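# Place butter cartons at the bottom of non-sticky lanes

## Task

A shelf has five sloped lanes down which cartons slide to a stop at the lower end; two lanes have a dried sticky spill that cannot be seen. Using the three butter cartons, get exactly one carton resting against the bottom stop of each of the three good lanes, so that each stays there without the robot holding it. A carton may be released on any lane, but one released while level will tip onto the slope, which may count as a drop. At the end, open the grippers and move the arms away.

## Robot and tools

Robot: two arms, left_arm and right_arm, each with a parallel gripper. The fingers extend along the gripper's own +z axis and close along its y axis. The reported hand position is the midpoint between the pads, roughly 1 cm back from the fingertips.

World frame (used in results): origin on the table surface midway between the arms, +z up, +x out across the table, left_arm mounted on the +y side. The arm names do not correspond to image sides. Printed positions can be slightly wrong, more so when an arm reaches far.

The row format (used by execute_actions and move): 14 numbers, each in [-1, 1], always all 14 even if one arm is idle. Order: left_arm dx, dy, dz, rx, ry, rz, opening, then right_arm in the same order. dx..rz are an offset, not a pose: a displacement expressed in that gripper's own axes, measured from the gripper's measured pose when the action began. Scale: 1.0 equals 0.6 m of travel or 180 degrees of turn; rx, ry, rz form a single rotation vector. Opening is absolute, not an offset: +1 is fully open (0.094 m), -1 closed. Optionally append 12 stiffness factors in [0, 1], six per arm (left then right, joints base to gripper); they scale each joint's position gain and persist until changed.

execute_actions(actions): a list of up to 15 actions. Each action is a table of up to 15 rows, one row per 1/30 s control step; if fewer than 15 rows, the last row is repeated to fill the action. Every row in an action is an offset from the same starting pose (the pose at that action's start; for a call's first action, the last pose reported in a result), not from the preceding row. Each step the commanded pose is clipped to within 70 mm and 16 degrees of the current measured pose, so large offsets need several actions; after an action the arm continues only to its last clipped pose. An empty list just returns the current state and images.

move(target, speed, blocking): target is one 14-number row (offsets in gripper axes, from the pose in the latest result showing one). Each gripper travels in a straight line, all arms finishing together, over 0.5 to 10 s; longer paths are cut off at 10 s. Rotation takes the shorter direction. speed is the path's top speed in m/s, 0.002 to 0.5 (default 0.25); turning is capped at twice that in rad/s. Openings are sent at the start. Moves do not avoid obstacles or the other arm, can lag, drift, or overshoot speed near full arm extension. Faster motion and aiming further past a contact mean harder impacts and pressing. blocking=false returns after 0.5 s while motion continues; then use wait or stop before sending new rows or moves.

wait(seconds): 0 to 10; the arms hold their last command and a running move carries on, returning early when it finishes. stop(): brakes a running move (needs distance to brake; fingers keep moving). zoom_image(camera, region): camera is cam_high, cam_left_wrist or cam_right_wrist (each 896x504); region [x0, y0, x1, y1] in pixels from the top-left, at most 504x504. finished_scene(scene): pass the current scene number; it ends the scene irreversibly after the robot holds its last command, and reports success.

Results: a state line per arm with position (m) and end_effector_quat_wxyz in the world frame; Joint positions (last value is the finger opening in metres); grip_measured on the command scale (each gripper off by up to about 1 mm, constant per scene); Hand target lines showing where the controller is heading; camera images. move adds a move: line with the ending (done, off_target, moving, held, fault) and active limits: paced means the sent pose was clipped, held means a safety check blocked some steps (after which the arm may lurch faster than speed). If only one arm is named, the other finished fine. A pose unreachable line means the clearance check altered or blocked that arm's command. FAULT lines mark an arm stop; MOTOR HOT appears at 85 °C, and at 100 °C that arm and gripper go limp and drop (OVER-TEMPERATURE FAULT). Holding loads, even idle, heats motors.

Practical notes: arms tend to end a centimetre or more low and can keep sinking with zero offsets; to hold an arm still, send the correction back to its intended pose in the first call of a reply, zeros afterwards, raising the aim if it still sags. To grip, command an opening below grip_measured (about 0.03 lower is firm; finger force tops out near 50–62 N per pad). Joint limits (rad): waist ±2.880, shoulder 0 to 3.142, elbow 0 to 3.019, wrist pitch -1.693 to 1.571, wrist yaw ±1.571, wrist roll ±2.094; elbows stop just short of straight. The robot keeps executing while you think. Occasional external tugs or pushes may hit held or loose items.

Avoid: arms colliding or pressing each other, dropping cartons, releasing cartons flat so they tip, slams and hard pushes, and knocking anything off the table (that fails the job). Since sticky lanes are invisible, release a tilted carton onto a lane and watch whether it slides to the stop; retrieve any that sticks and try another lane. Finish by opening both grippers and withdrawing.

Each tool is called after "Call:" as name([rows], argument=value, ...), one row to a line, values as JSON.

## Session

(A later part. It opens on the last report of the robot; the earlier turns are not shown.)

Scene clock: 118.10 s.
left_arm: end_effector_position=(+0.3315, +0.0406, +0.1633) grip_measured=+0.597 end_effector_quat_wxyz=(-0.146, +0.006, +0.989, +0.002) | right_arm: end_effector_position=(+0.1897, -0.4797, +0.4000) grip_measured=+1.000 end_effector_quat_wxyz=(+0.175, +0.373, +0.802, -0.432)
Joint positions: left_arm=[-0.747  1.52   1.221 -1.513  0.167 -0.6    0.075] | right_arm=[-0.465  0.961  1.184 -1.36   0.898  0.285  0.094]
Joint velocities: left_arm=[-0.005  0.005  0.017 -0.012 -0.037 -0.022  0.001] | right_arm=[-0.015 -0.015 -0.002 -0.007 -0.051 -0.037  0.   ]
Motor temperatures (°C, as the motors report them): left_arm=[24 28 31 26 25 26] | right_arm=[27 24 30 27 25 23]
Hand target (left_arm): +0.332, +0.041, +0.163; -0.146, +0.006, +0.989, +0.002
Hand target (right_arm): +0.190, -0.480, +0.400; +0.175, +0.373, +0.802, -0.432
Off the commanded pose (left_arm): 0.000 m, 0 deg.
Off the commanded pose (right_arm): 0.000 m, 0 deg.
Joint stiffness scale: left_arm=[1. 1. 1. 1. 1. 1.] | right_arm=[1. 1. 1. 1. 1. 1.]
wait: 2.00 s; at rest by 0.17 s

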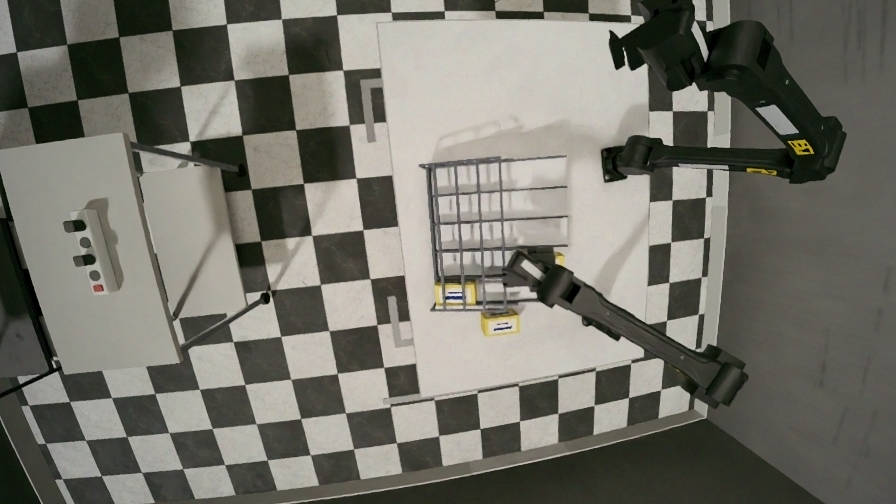

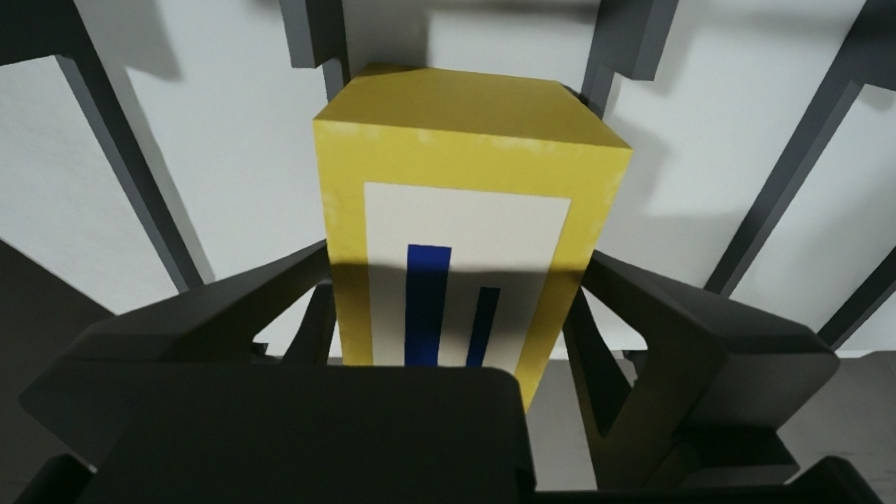

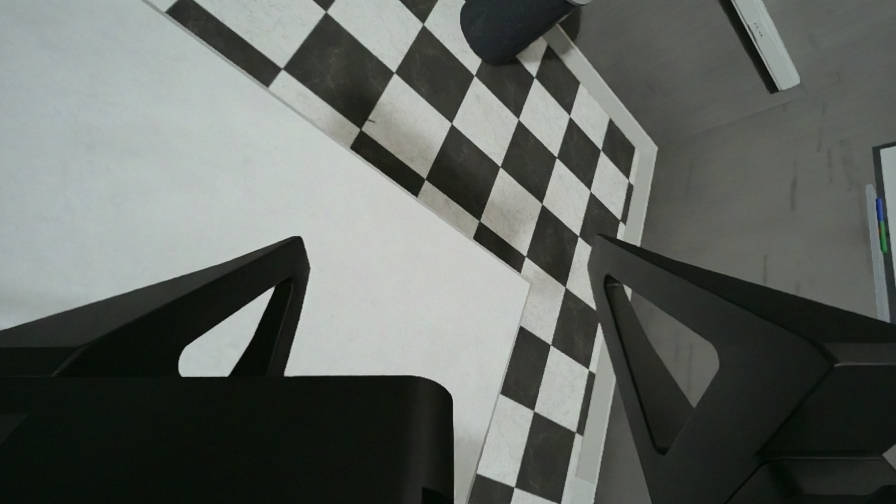

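Sticky. Regrip and move to lane 3.

Call:
move(target=[0,0.0,0.0,0,0,0,0.32,0,0,0,0,0,0,1])

Call:
move(target=[0,0.0,-0.1,0,0,0,0.32,0,0,0,0,0,0,1], speed=0.08)

Call:
move(target=[0.01,-0.155,-0.03,0,0,0,0.32,0,0,0,0,0,0,1], speed=0.1)

Scene clock: 121.17 s.
left_arm: end_effector_position=(+0.3314, +0.0403, +0.1634) grip_measured=+0.350 end_effector_quat_wxyz=(-0.146, +0.006, +0.989, +0.001) | right_arm: end_effector_position=(+0.1897, -0.4797, +0.4000) grip_measured=+1.000 end_effector_quat_wxyz=(+0.175, +0.373, +0.802, -0.432)
Joint positions: left_arm=[-0.747  1.52   1.221 -1.513  0.168 -0.6    0.063] | right_arm=[-0.465  0.961  1.184 -1.36   0.898  0.285  0.094]
Joint velocities: left_arm=[-0.005  0.015  0.022  0.007 -0.051  0.066  0.001] | right_arm=[-0.005 -0.005 -0.002  0.002 -0.066 -0.051  0.   ]
Motor temperatures (°C, as the motors report them): left_arm=[24 28 31 26 25 26] | right_arm=[27 24 30 27 25 23]
Hand target (left_arm): +0.331, +0.041, +0.163; -0.146, +0.006, +0.989, +0.002
Hand target (right_arm): +0.190, -0.480, +0.400; +0.175, +0.373, +0.802, -0.432
Off the commanded pose (left_arm): 0.000 m, 0 deg.
Off the commanded pose (right_arm): 0.000 m, 0 deg.
Joint stiffness scale: left_arm=[1. 1. 1. 1. 1. 1.] | right_arm=[1. 1. 1. 1. 1. 1.]
move: done

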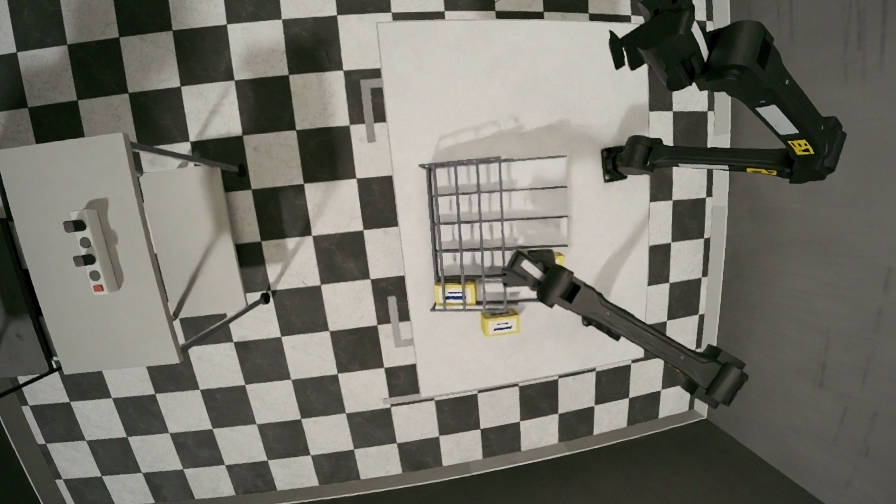

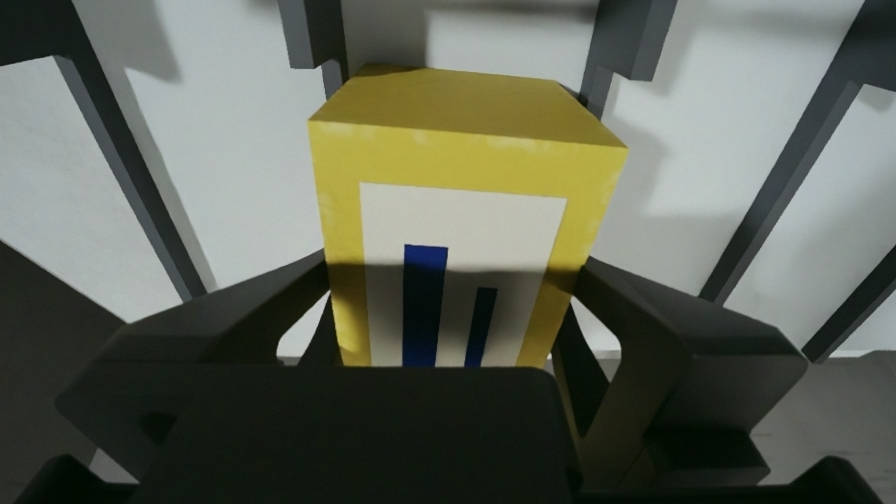

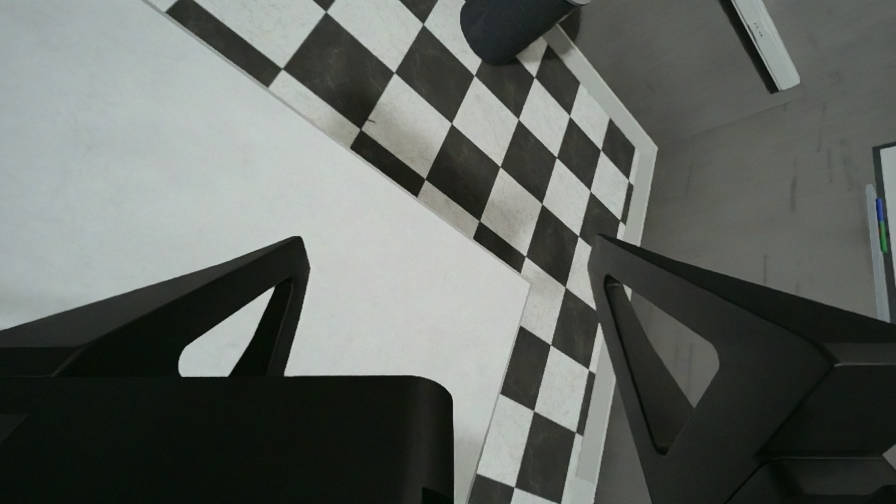

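Scene clock: 122.30 s.
left_arm: end_effector_position=(+0.3355, +0.0458, +0.1984) grip_measured=+0.350 end_effector_quat_wxyz=(-0.159, +0.001, +0.987, +0.014) | right_arm: end_effector_position=(+0.1897, -0.4797, +0.4000) grip_measured=+1.000 end_effector_quat_wxyz=(+0.175, +0.373, +0.802, -0.432)
Joint positions: left_arm=[-0.733  1.52   1.31  -1.64   0.16  -0.594  0.063] | right_arm=[-0.465  0.961  1.184 -1.36   0.898  0.285  0.094]
Joint velocities: left_arm=[-0.015 -0.005 -0.002 -0.007 -0.051 -0.022 -0.   ] | right_arm=[ 0.005 -0.005 -0.002  0.017 -0.037 -0.095  0.   ]
Motor temperatures (°C, as the motors report them): left_arm=[24 28 31 26 25 26] | right_arm=[27 24 30 27 25 23]
Hand target (left_arm): +0.348, +0.041, +0.220; -0.146, +0.006, +0.989, +0.001
Hand target (right_arm): +0.190, -0.480, +0.400; +0.175, +0.373, +0.802, -0.432
Off the commanded pose (left_arm): 0.027 m, 2 deg.
Off the commanded pose (right_arm): 0.000 m, 0 deg.
Joint stiffness scale: left_arm=[1. 1. 1. 1. 1. 1.] | right_arm=[1. 1. 1. 1. 1. 1.]
move: off_target (left_arm)

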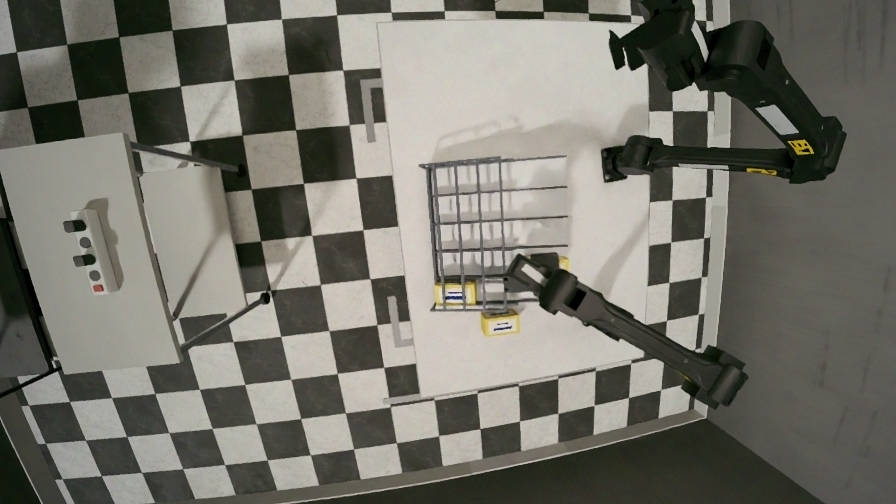

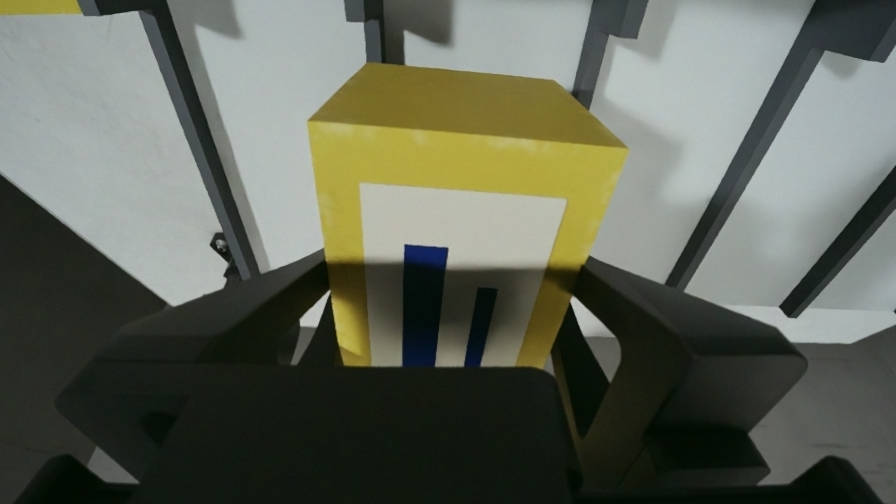

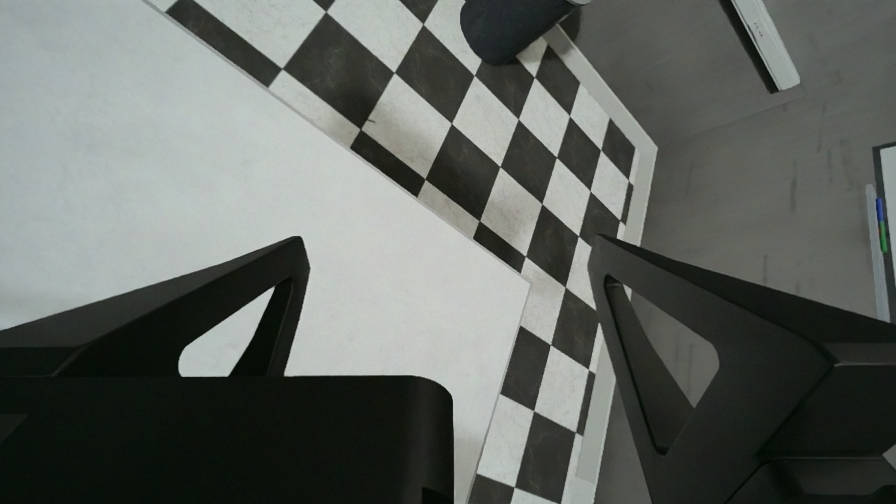

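Scene clock: 123.67 s.
left_arm: end_effector_position=(+0.3261, -0.0361, +0.1902) grip_measured=+0.350 end_effector_quat_wxyz=(-0.172, +0.006, +0.985, +0.026) | right_arm: end_effector_position=(+0.1897, -0.4797, +0.4000) grip_measured=+1.000 end_effector_quat_wxyz=(+0.175, +0.373, +0.802, -0.432)
Joint positions: left_arm=[-0.888  1.658  1.449 -1.651  0.199 -0.733  0.063] | right_arm=[-0.465  0.961  1.184 -1.36   0.898  0.285  0.094]
Joint velocities: left_arm=[-0.015 -0.005  0.017  0.017  0.022  0.007  0.   ] | right_arm=[ 0.005 -0.005  0.007 -0.002  0.007 -0.007  0.   ]
Motor temperatures (°C, as the motors report them): left_arm=[24 28 32 26 25 26] | right_arm=[27 24 30 27 25 23]
Hand target (left_arm): +0.334, -0.047, +0.214; -0.159, +0.001, +0.987, +0.012
Hand target (right_arm): +0.190, -0.480, +0.400; +0.175, +0.373, +0.802, -0.432
Off the commanded pose (left_arm): 0.029 m, 2 deg.
Off the commanded pose (right_arm): 0.000 m, 0 deg.
Joint stiffness scale: left_arm=[1. 1. 1. 1. 1. 1.] | right_arm=[1. 1. 1. 1. 1. 1.]
move: off_target (left_arm)

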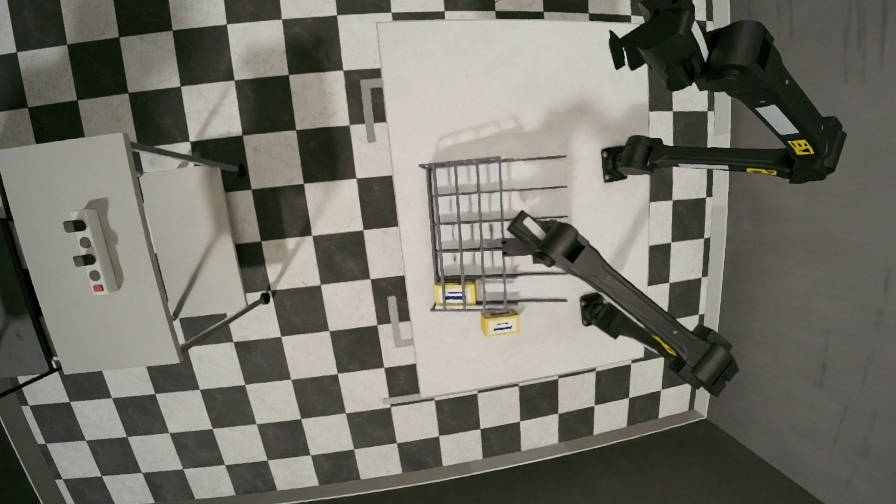

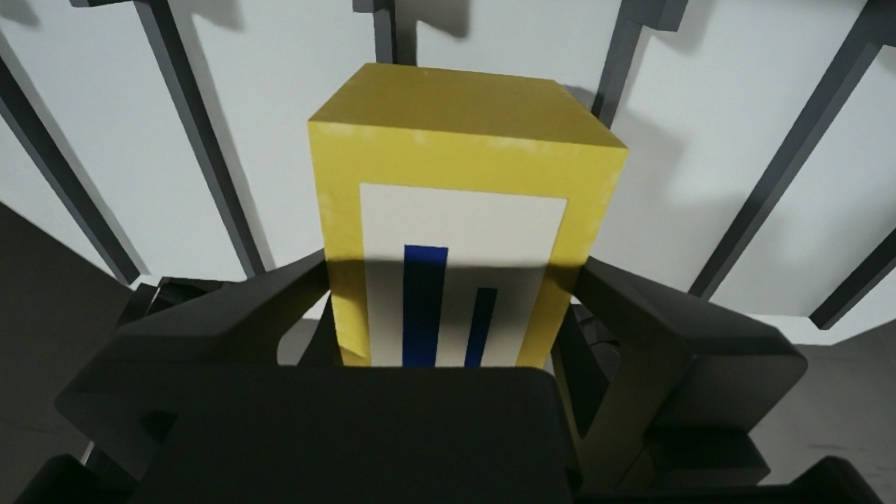

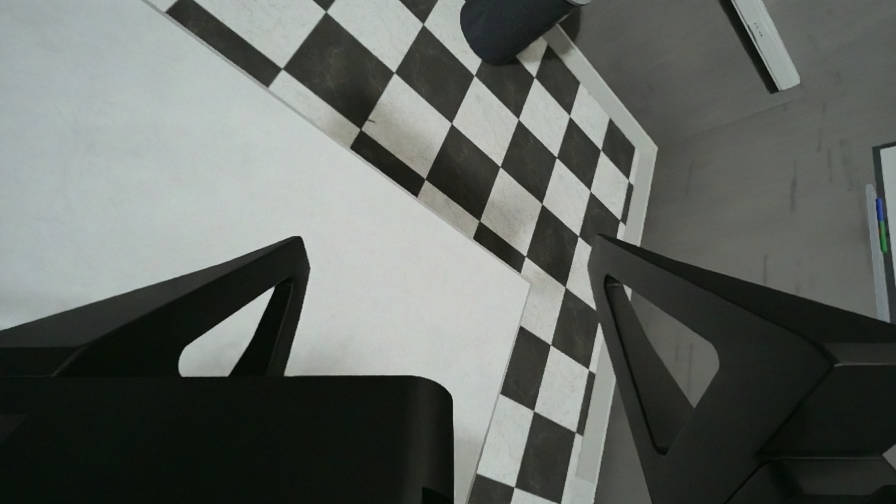

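Call:
move(target=[-0.01,-0.04,-0.03,0.0166,-0.017,0,0.32,0,0,0,0,0,0,1], speed=0.05)

Scene clock: 127.20 s.
left_arm: end_effector_position=(+0.3263, -0.0424, +0.1869) grip_measured=+0.350 end_effector_quat_wxyz=(-0.166, +0.002, +0.986, +0.023) | right_arm: end_effector_position=(+0.1897, -0.4797, +0.4000) grip_measured=+1.000 end_effector_quat_wxyz=(+0.175, +0.373, +0.802, -0.432)
Joint positions: left_arm=[-0.898  1.663  1.449 -1.631  0.2   -0.751  0.063] | right_arm=[-0.465  0.961  1.184 -1.36   0.898  0.285  0.094]
Joint velocities: left_arm=[-0.005  0.005  0.007 -0.007  0.007 -0.051 -0.   ] | right_arm=[ 0.005 -0.015 -0.007  0.007  0.007  0.037  0.   ]
Motor temperatures (°C, as the motors report them): left_arm=[24 28 32 26 25 26] | right_arm=[27 24 31 27 25 23]
Hand target (left_arm): +0.336, -0.060, +0.204; -0.146, +0.002, +0.989, -0.000
Hand target (right_arm): +0.190, -0.480, +0.400; +0.175, +0.373, +0.802, -0.432
Off the commanded pose (left_arm): 0.028 m, 4 deg.
Off the commanded pose (right_arm): 0.000 m, 0 deg.
Joint stiffness scale: left_arm=[1. 1. 1. 1. 1. 1.] | right_arm=[1. 1. 1. 1. 1. 1.]
move: off_target (left_arm)

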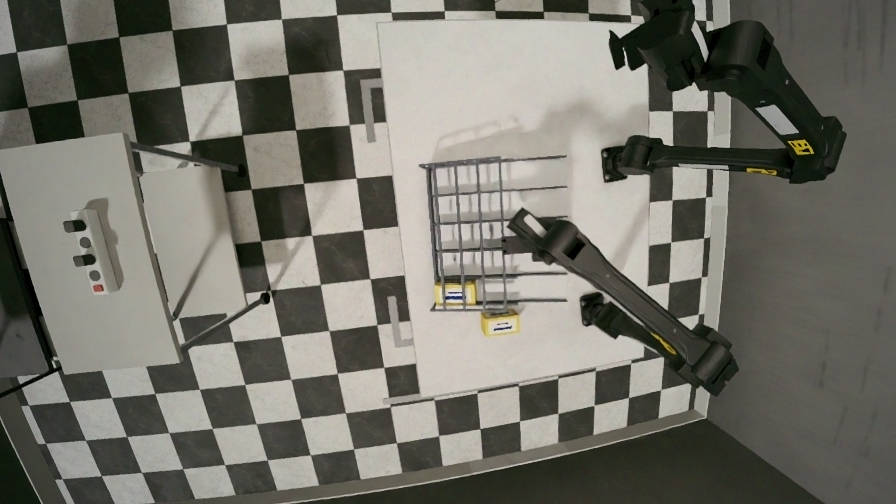

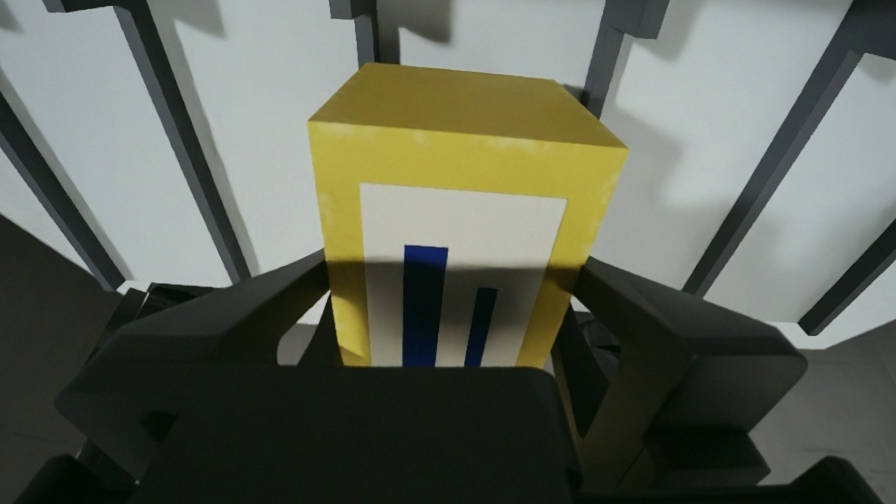

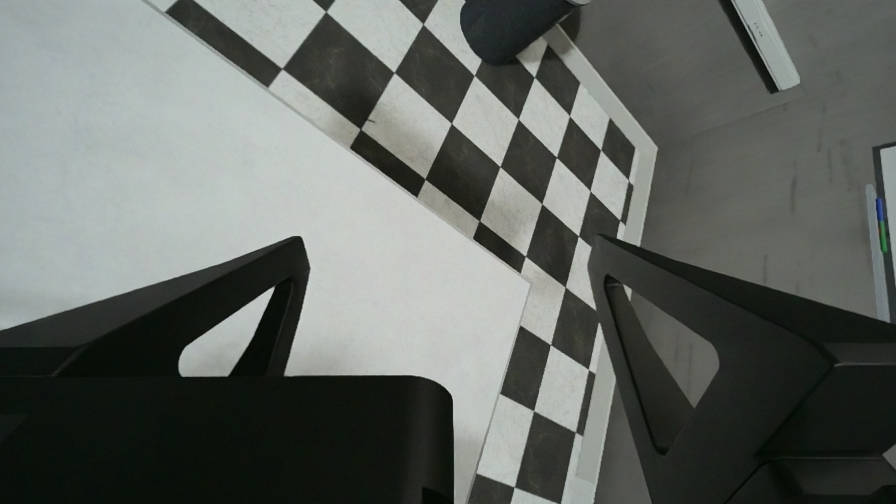

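Call:
move(target=[-0.01,-0.047,-0.03,0.0166,-0.013,0,0.32,0,0,0,0,0,0,1], speed=0.05)

Scene clock: 129.93 s.
left_arm: end_effector_position=(+0.3236, -0.0492, +0.1796) grip_measured=+0.350 end_effector_quat_wxyz=(-0.171, -0.002, +0.985, +0.025) | right_arm: end_effector_position=(+0.1897, -0.4797, +0.4000) grip_measured=+1.000 end_effector_quat_wxyz=(+0.175, +0.373, +0.802, -0.432)
Joint positions: left_arm=[-0.91   1.68   1.449 -1.62   0.209 -0.769  0.063] | right_arm=[-0.465  0.961  1.184 -1.36   0.898  0.285  0.094]
Joint velocities: left_arm=[ 0.005 -0.015  0.002  0.017  0.022 -0.066  0.   ] | right_arm=[-0.005 -0.005 -0.007 -0.007 -0.037 -0.022  0.   ]
Motor temperatures (°C, as the motors report them): left_arm=[24 29 33 26 25 26] | right_arm=[27 24 31 27 25 23]
Hand target (left_arm): +0.336, -0.070, +0.201; -0.146, -0.001, +0.989, -0.003
Hand target (right_arm): +0.190, -0.480, +0.400; +0.175, +0.373, +0.802, -0.432
Off the commanded pose (left_arm): 0.034 m, 4 deg.
Off the commanded pose (right_arm): 0.000 m, 0 deg.
Joint stiffness scale: left_arm=[1. 1. 1. 1. 1. 1.] | right_arm=[1. 1. 1. 1. 1. 1.]
move: off_target (left_arm)

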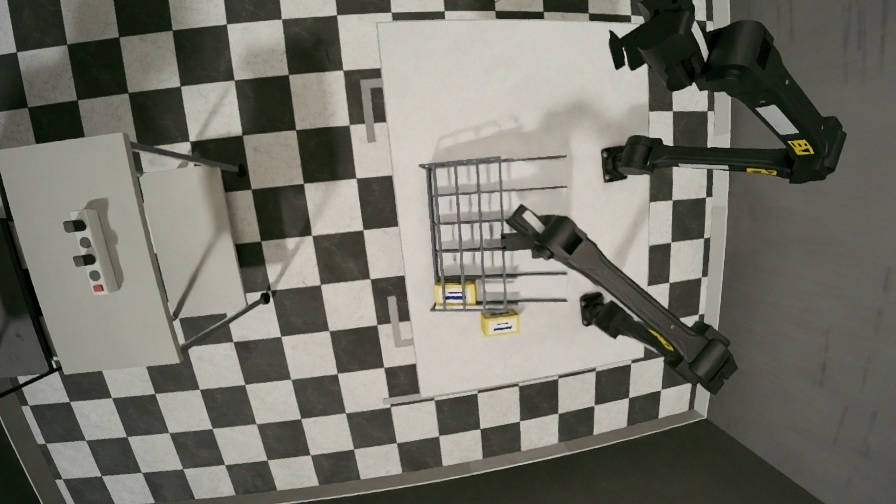

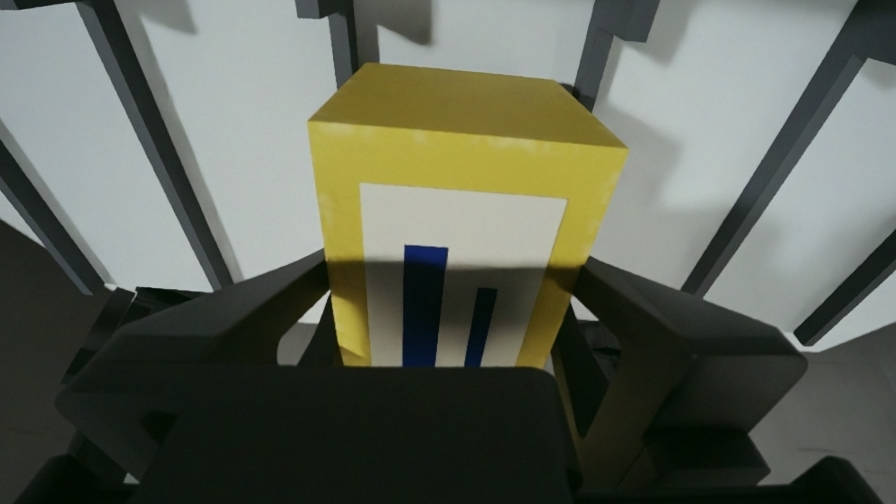

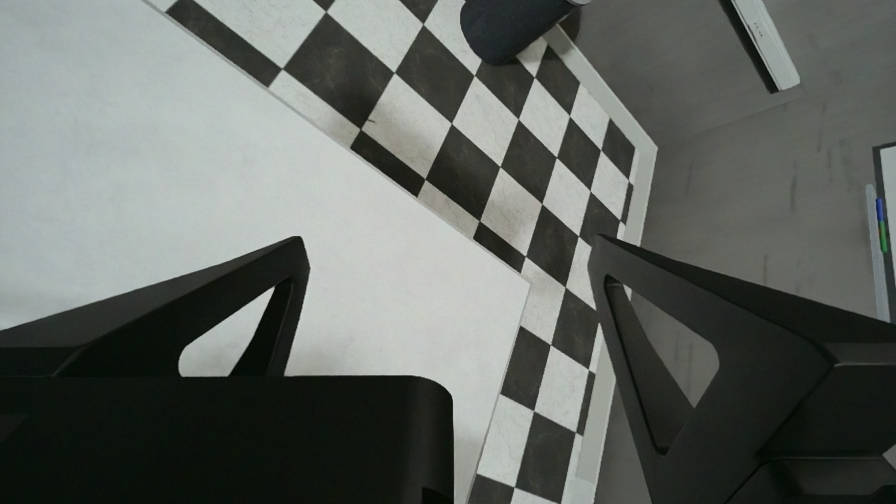

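Centered. Lower.

Call:
move(target=[-0.01,-0.005,0.035,0.0166,-0.016,0,0.32,0,0,0,0,0,0,1], speed=0.025)

Scene clock: 132.83 s.
left_arm: end_effector_position=(+0.3263, -0.0516, +0.1635) grip_measured=+0.350 end_effector_quat_wxyz=(-0.145, +0.001, +0.989, -0.001) | right_arm: end_effector_position=(+0.1897, -0.4797, +0.4000) grip_measured=+1.000 end_effector_quat_wxyz=(+0.175, +0.373, +0.802, -0.432)
Joint positions: left_arm=[-0.91   1.652  1.382 -1.506  0.207 -0.773  0.063] | right_arm=[-0.465  0.961  1.184 -1.36   0.898  0.285  0.094]
Joint velocities: left_arm=[-0.005 -0.005  0.002 -0.012 -0.022 -0.007  0.   ] | right_arm=[-0.005  0.005 -0.007  0.007  0.095  0.037  0.   ]
Motor temperatures (°C, as the motors report them): left_arm=[24 29 33 26 25 26] | right_arm=[27 24 31 27 25 23]
Hand target (left_arm): +0.322, -0.051, +0.158; -0.147, -0.006, +0.989, -0.001
Hand target (right_arm): +0.190, -0.480, +0.400; +0.175, +0.373, +0.802, -0.432
Off the commanded pose (left_arm): 0.007 m, 1 deg.
Off the commanded pose (right_arm): 0.000 m, 0 deg.
Joint stiffness scale: left_arm=[1. 1. 1. 1. 1. 1.] | right_arm=[1. 1. 1. 1. 1. 1.]
move: done

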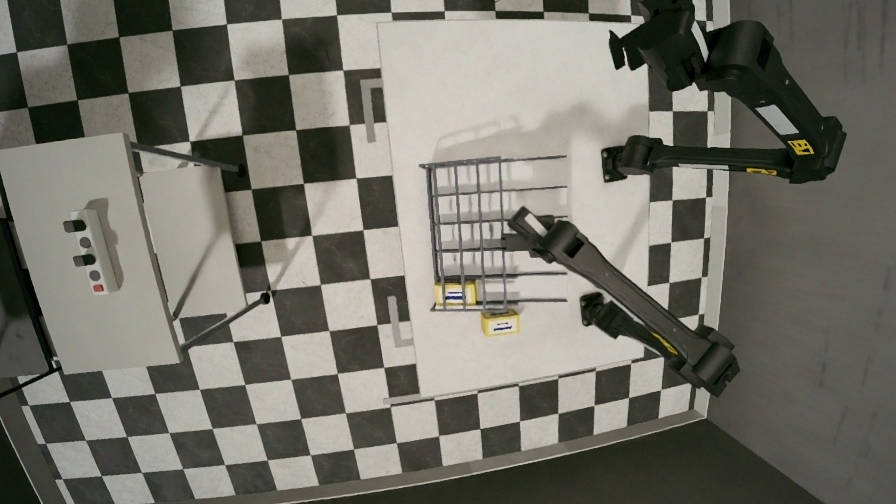

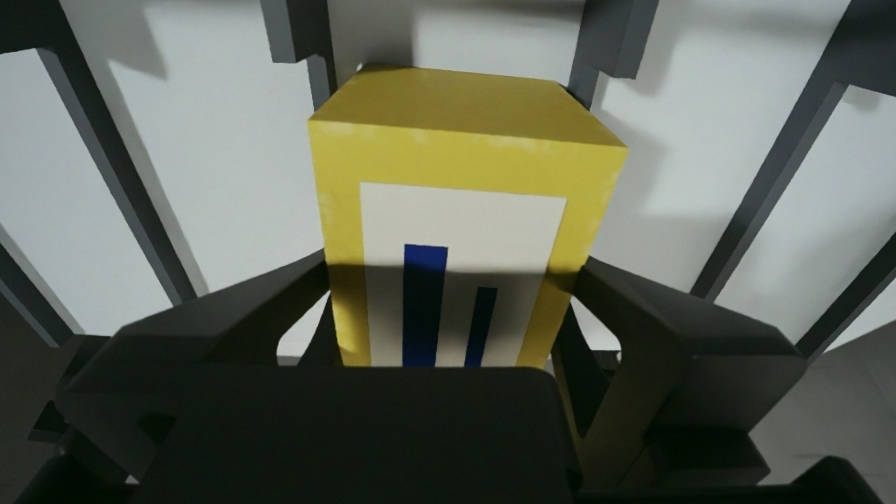

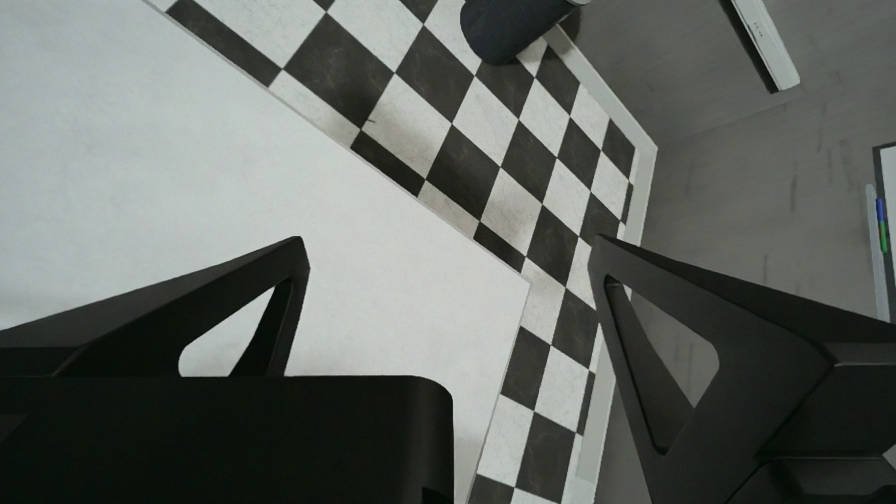

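Call:
move(target=[0,0.0,0.0,0,0,0,0.6,0,0,0,0,0,0,1])

Call:
wait(seconds=2)

Scene clock: 135.20 s.
left_arm: end_effector_position=(+0.3264, -0.0515, +0.1635) grip_measured=+0.597 end_effector_quat_wxyz=(-0.145, +0.001, +0.989, -0.001) | right_arm: end_effector_position=(+0.1897, -0.4797, +0.4000) grip_measured=+1.000 end_effector_quat_wxyz=(+0.175, +0.373, +0.802, -0.432)
Joint positions: left_arm=[-0.91   1.652  1.382 -1.506  0.207 -0.773  0.075] | right_arm=[-0.465  0.961  1.184 -1.36   0.898  0.285  0.094]
Joint velocities: left_arm=[-0.015 -0.015 -0.007 -0.002 -0.081 -0.037 -0.001] | right_arm=[-0.005  0.005  0.002  0.012  0.051 -0.022  0.   ]
Motor temperatures (°C, as the motors report them): left_arm=[24 29 32 26 25 26] | right_arm=[27 24 31 27 25 23]
Hand target (left_arm): +0.326, -0.052, +0.163; -0.145, +0.001, +0.989, -0.001
Hand target (right_arm): +0.190, -0.480, +0.400; +0.175, +0.373, +0.802, -0.432
Off the commanded pose (left_arm): 0.000 m, 0 deg.
Off the commanded pose (right_arm): 0.000 m, 0 deg.
Joint stiffness scale: left_arm=[1. 1. 1. 1. 1. 1.] | right_arm=[1. 1. 1. 1. 1. 1.]
move: done

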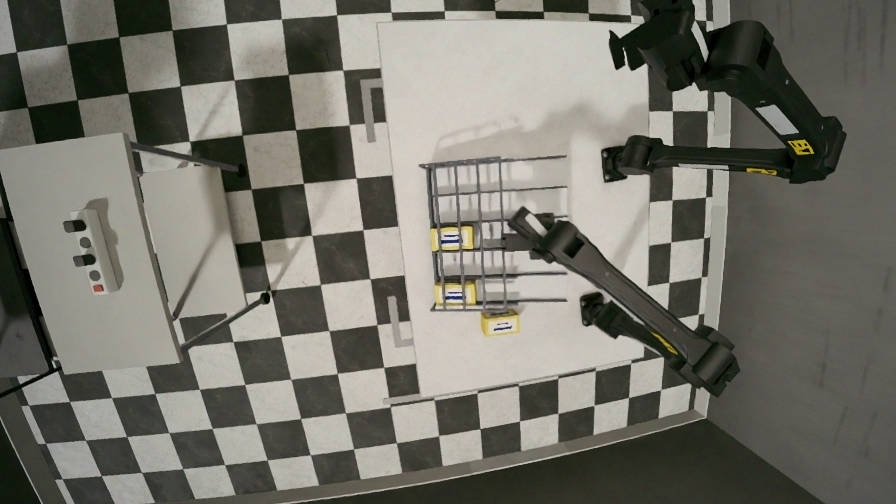

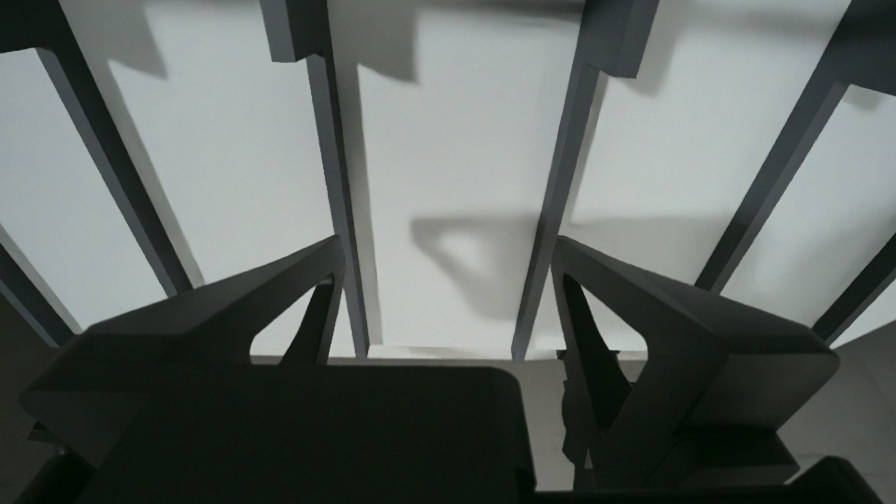

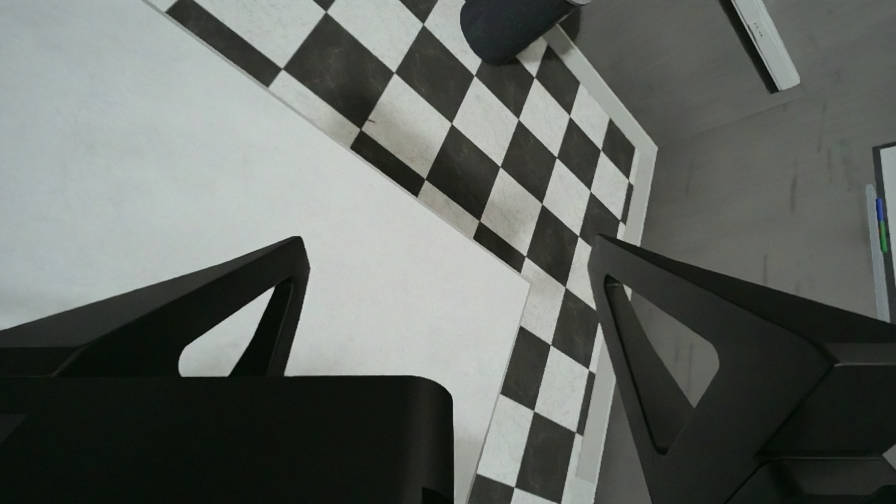

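Scene clock: 137.20 s.
left_arm: end_effector_position=(+0.3264, -0.0515, +0.1635) grip_measured=+0.597 end_effector_quat_wxyz=(-0.145, +0.001, +0.989, -0.001) | right_arm: end_effector_position=(+0.1897, -0.4797, +0.4000) grip_measured=+1.000 end_effector_quat_wxyz=(+0.175, +0.373, +0.802, -0.432)
Joint positions: left_arm=[-0.91   1.652  1.382 -1.506  0.207 -0.773  0.075] | right_arm=[-0.465  0.961  1.184 -1.36   0.898  0.285  0.094]
Joint velocities: left_arm=[ 0.015 -0.005 -0.007 -0.007  0.051 -0.022  0.   ] | right_arm=[-0.005 -0.005 -0.007  0.017  0.007 -0.022  0.   ]
Motor temperatures (°C, as the motors report them): left_arm=[24 29 32 26 25 26] | right_arm=[27 24 31 27 25 23]
Hand target (left_arm): +0.326, -0.052, +0.163; -0.145, +0.001, +0.989, -0.001
Hand target (right_arm): +0.190, -0.480, +0.400; +0.175, +0.373, +0.802, -0.432
Off the commanded pose (left_arm): 0.000 m, 0 deg.
Off the commanded pose (right_arm): 0.000 m, 0 deg.
Joint stiffness scale: left_arm=[1. 1. 1. 1. 1. 1.] | right_arm=[1. 1. 1. 1. 1. 1.]
wait: 2.00 s; at rest by 0.17 s

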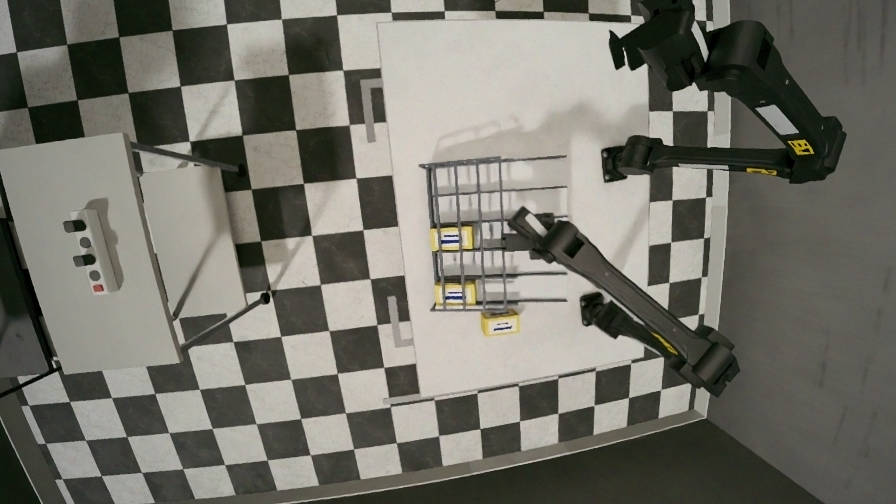

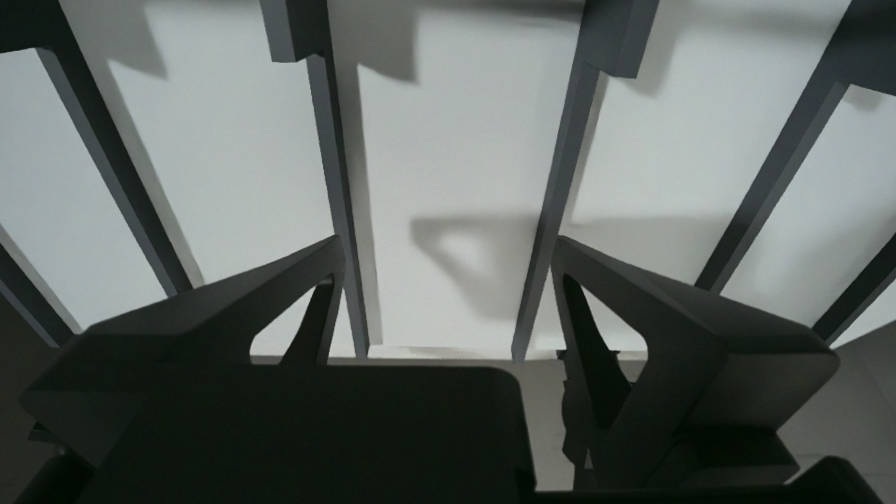

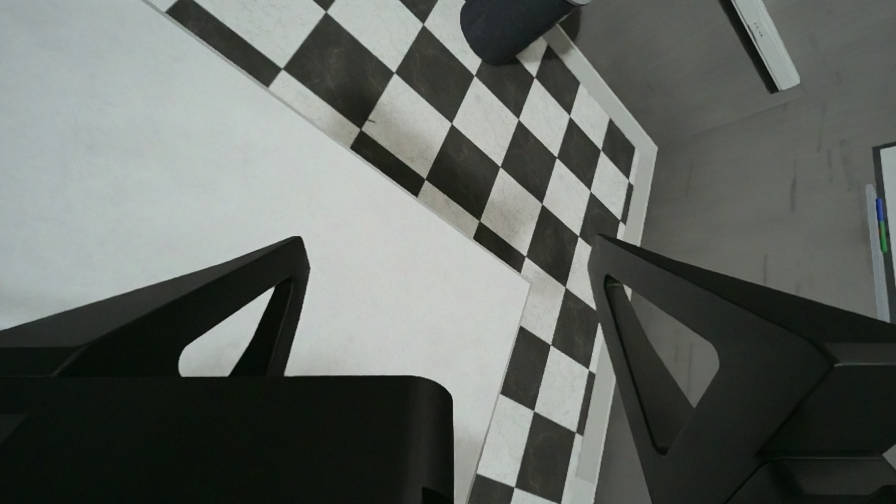

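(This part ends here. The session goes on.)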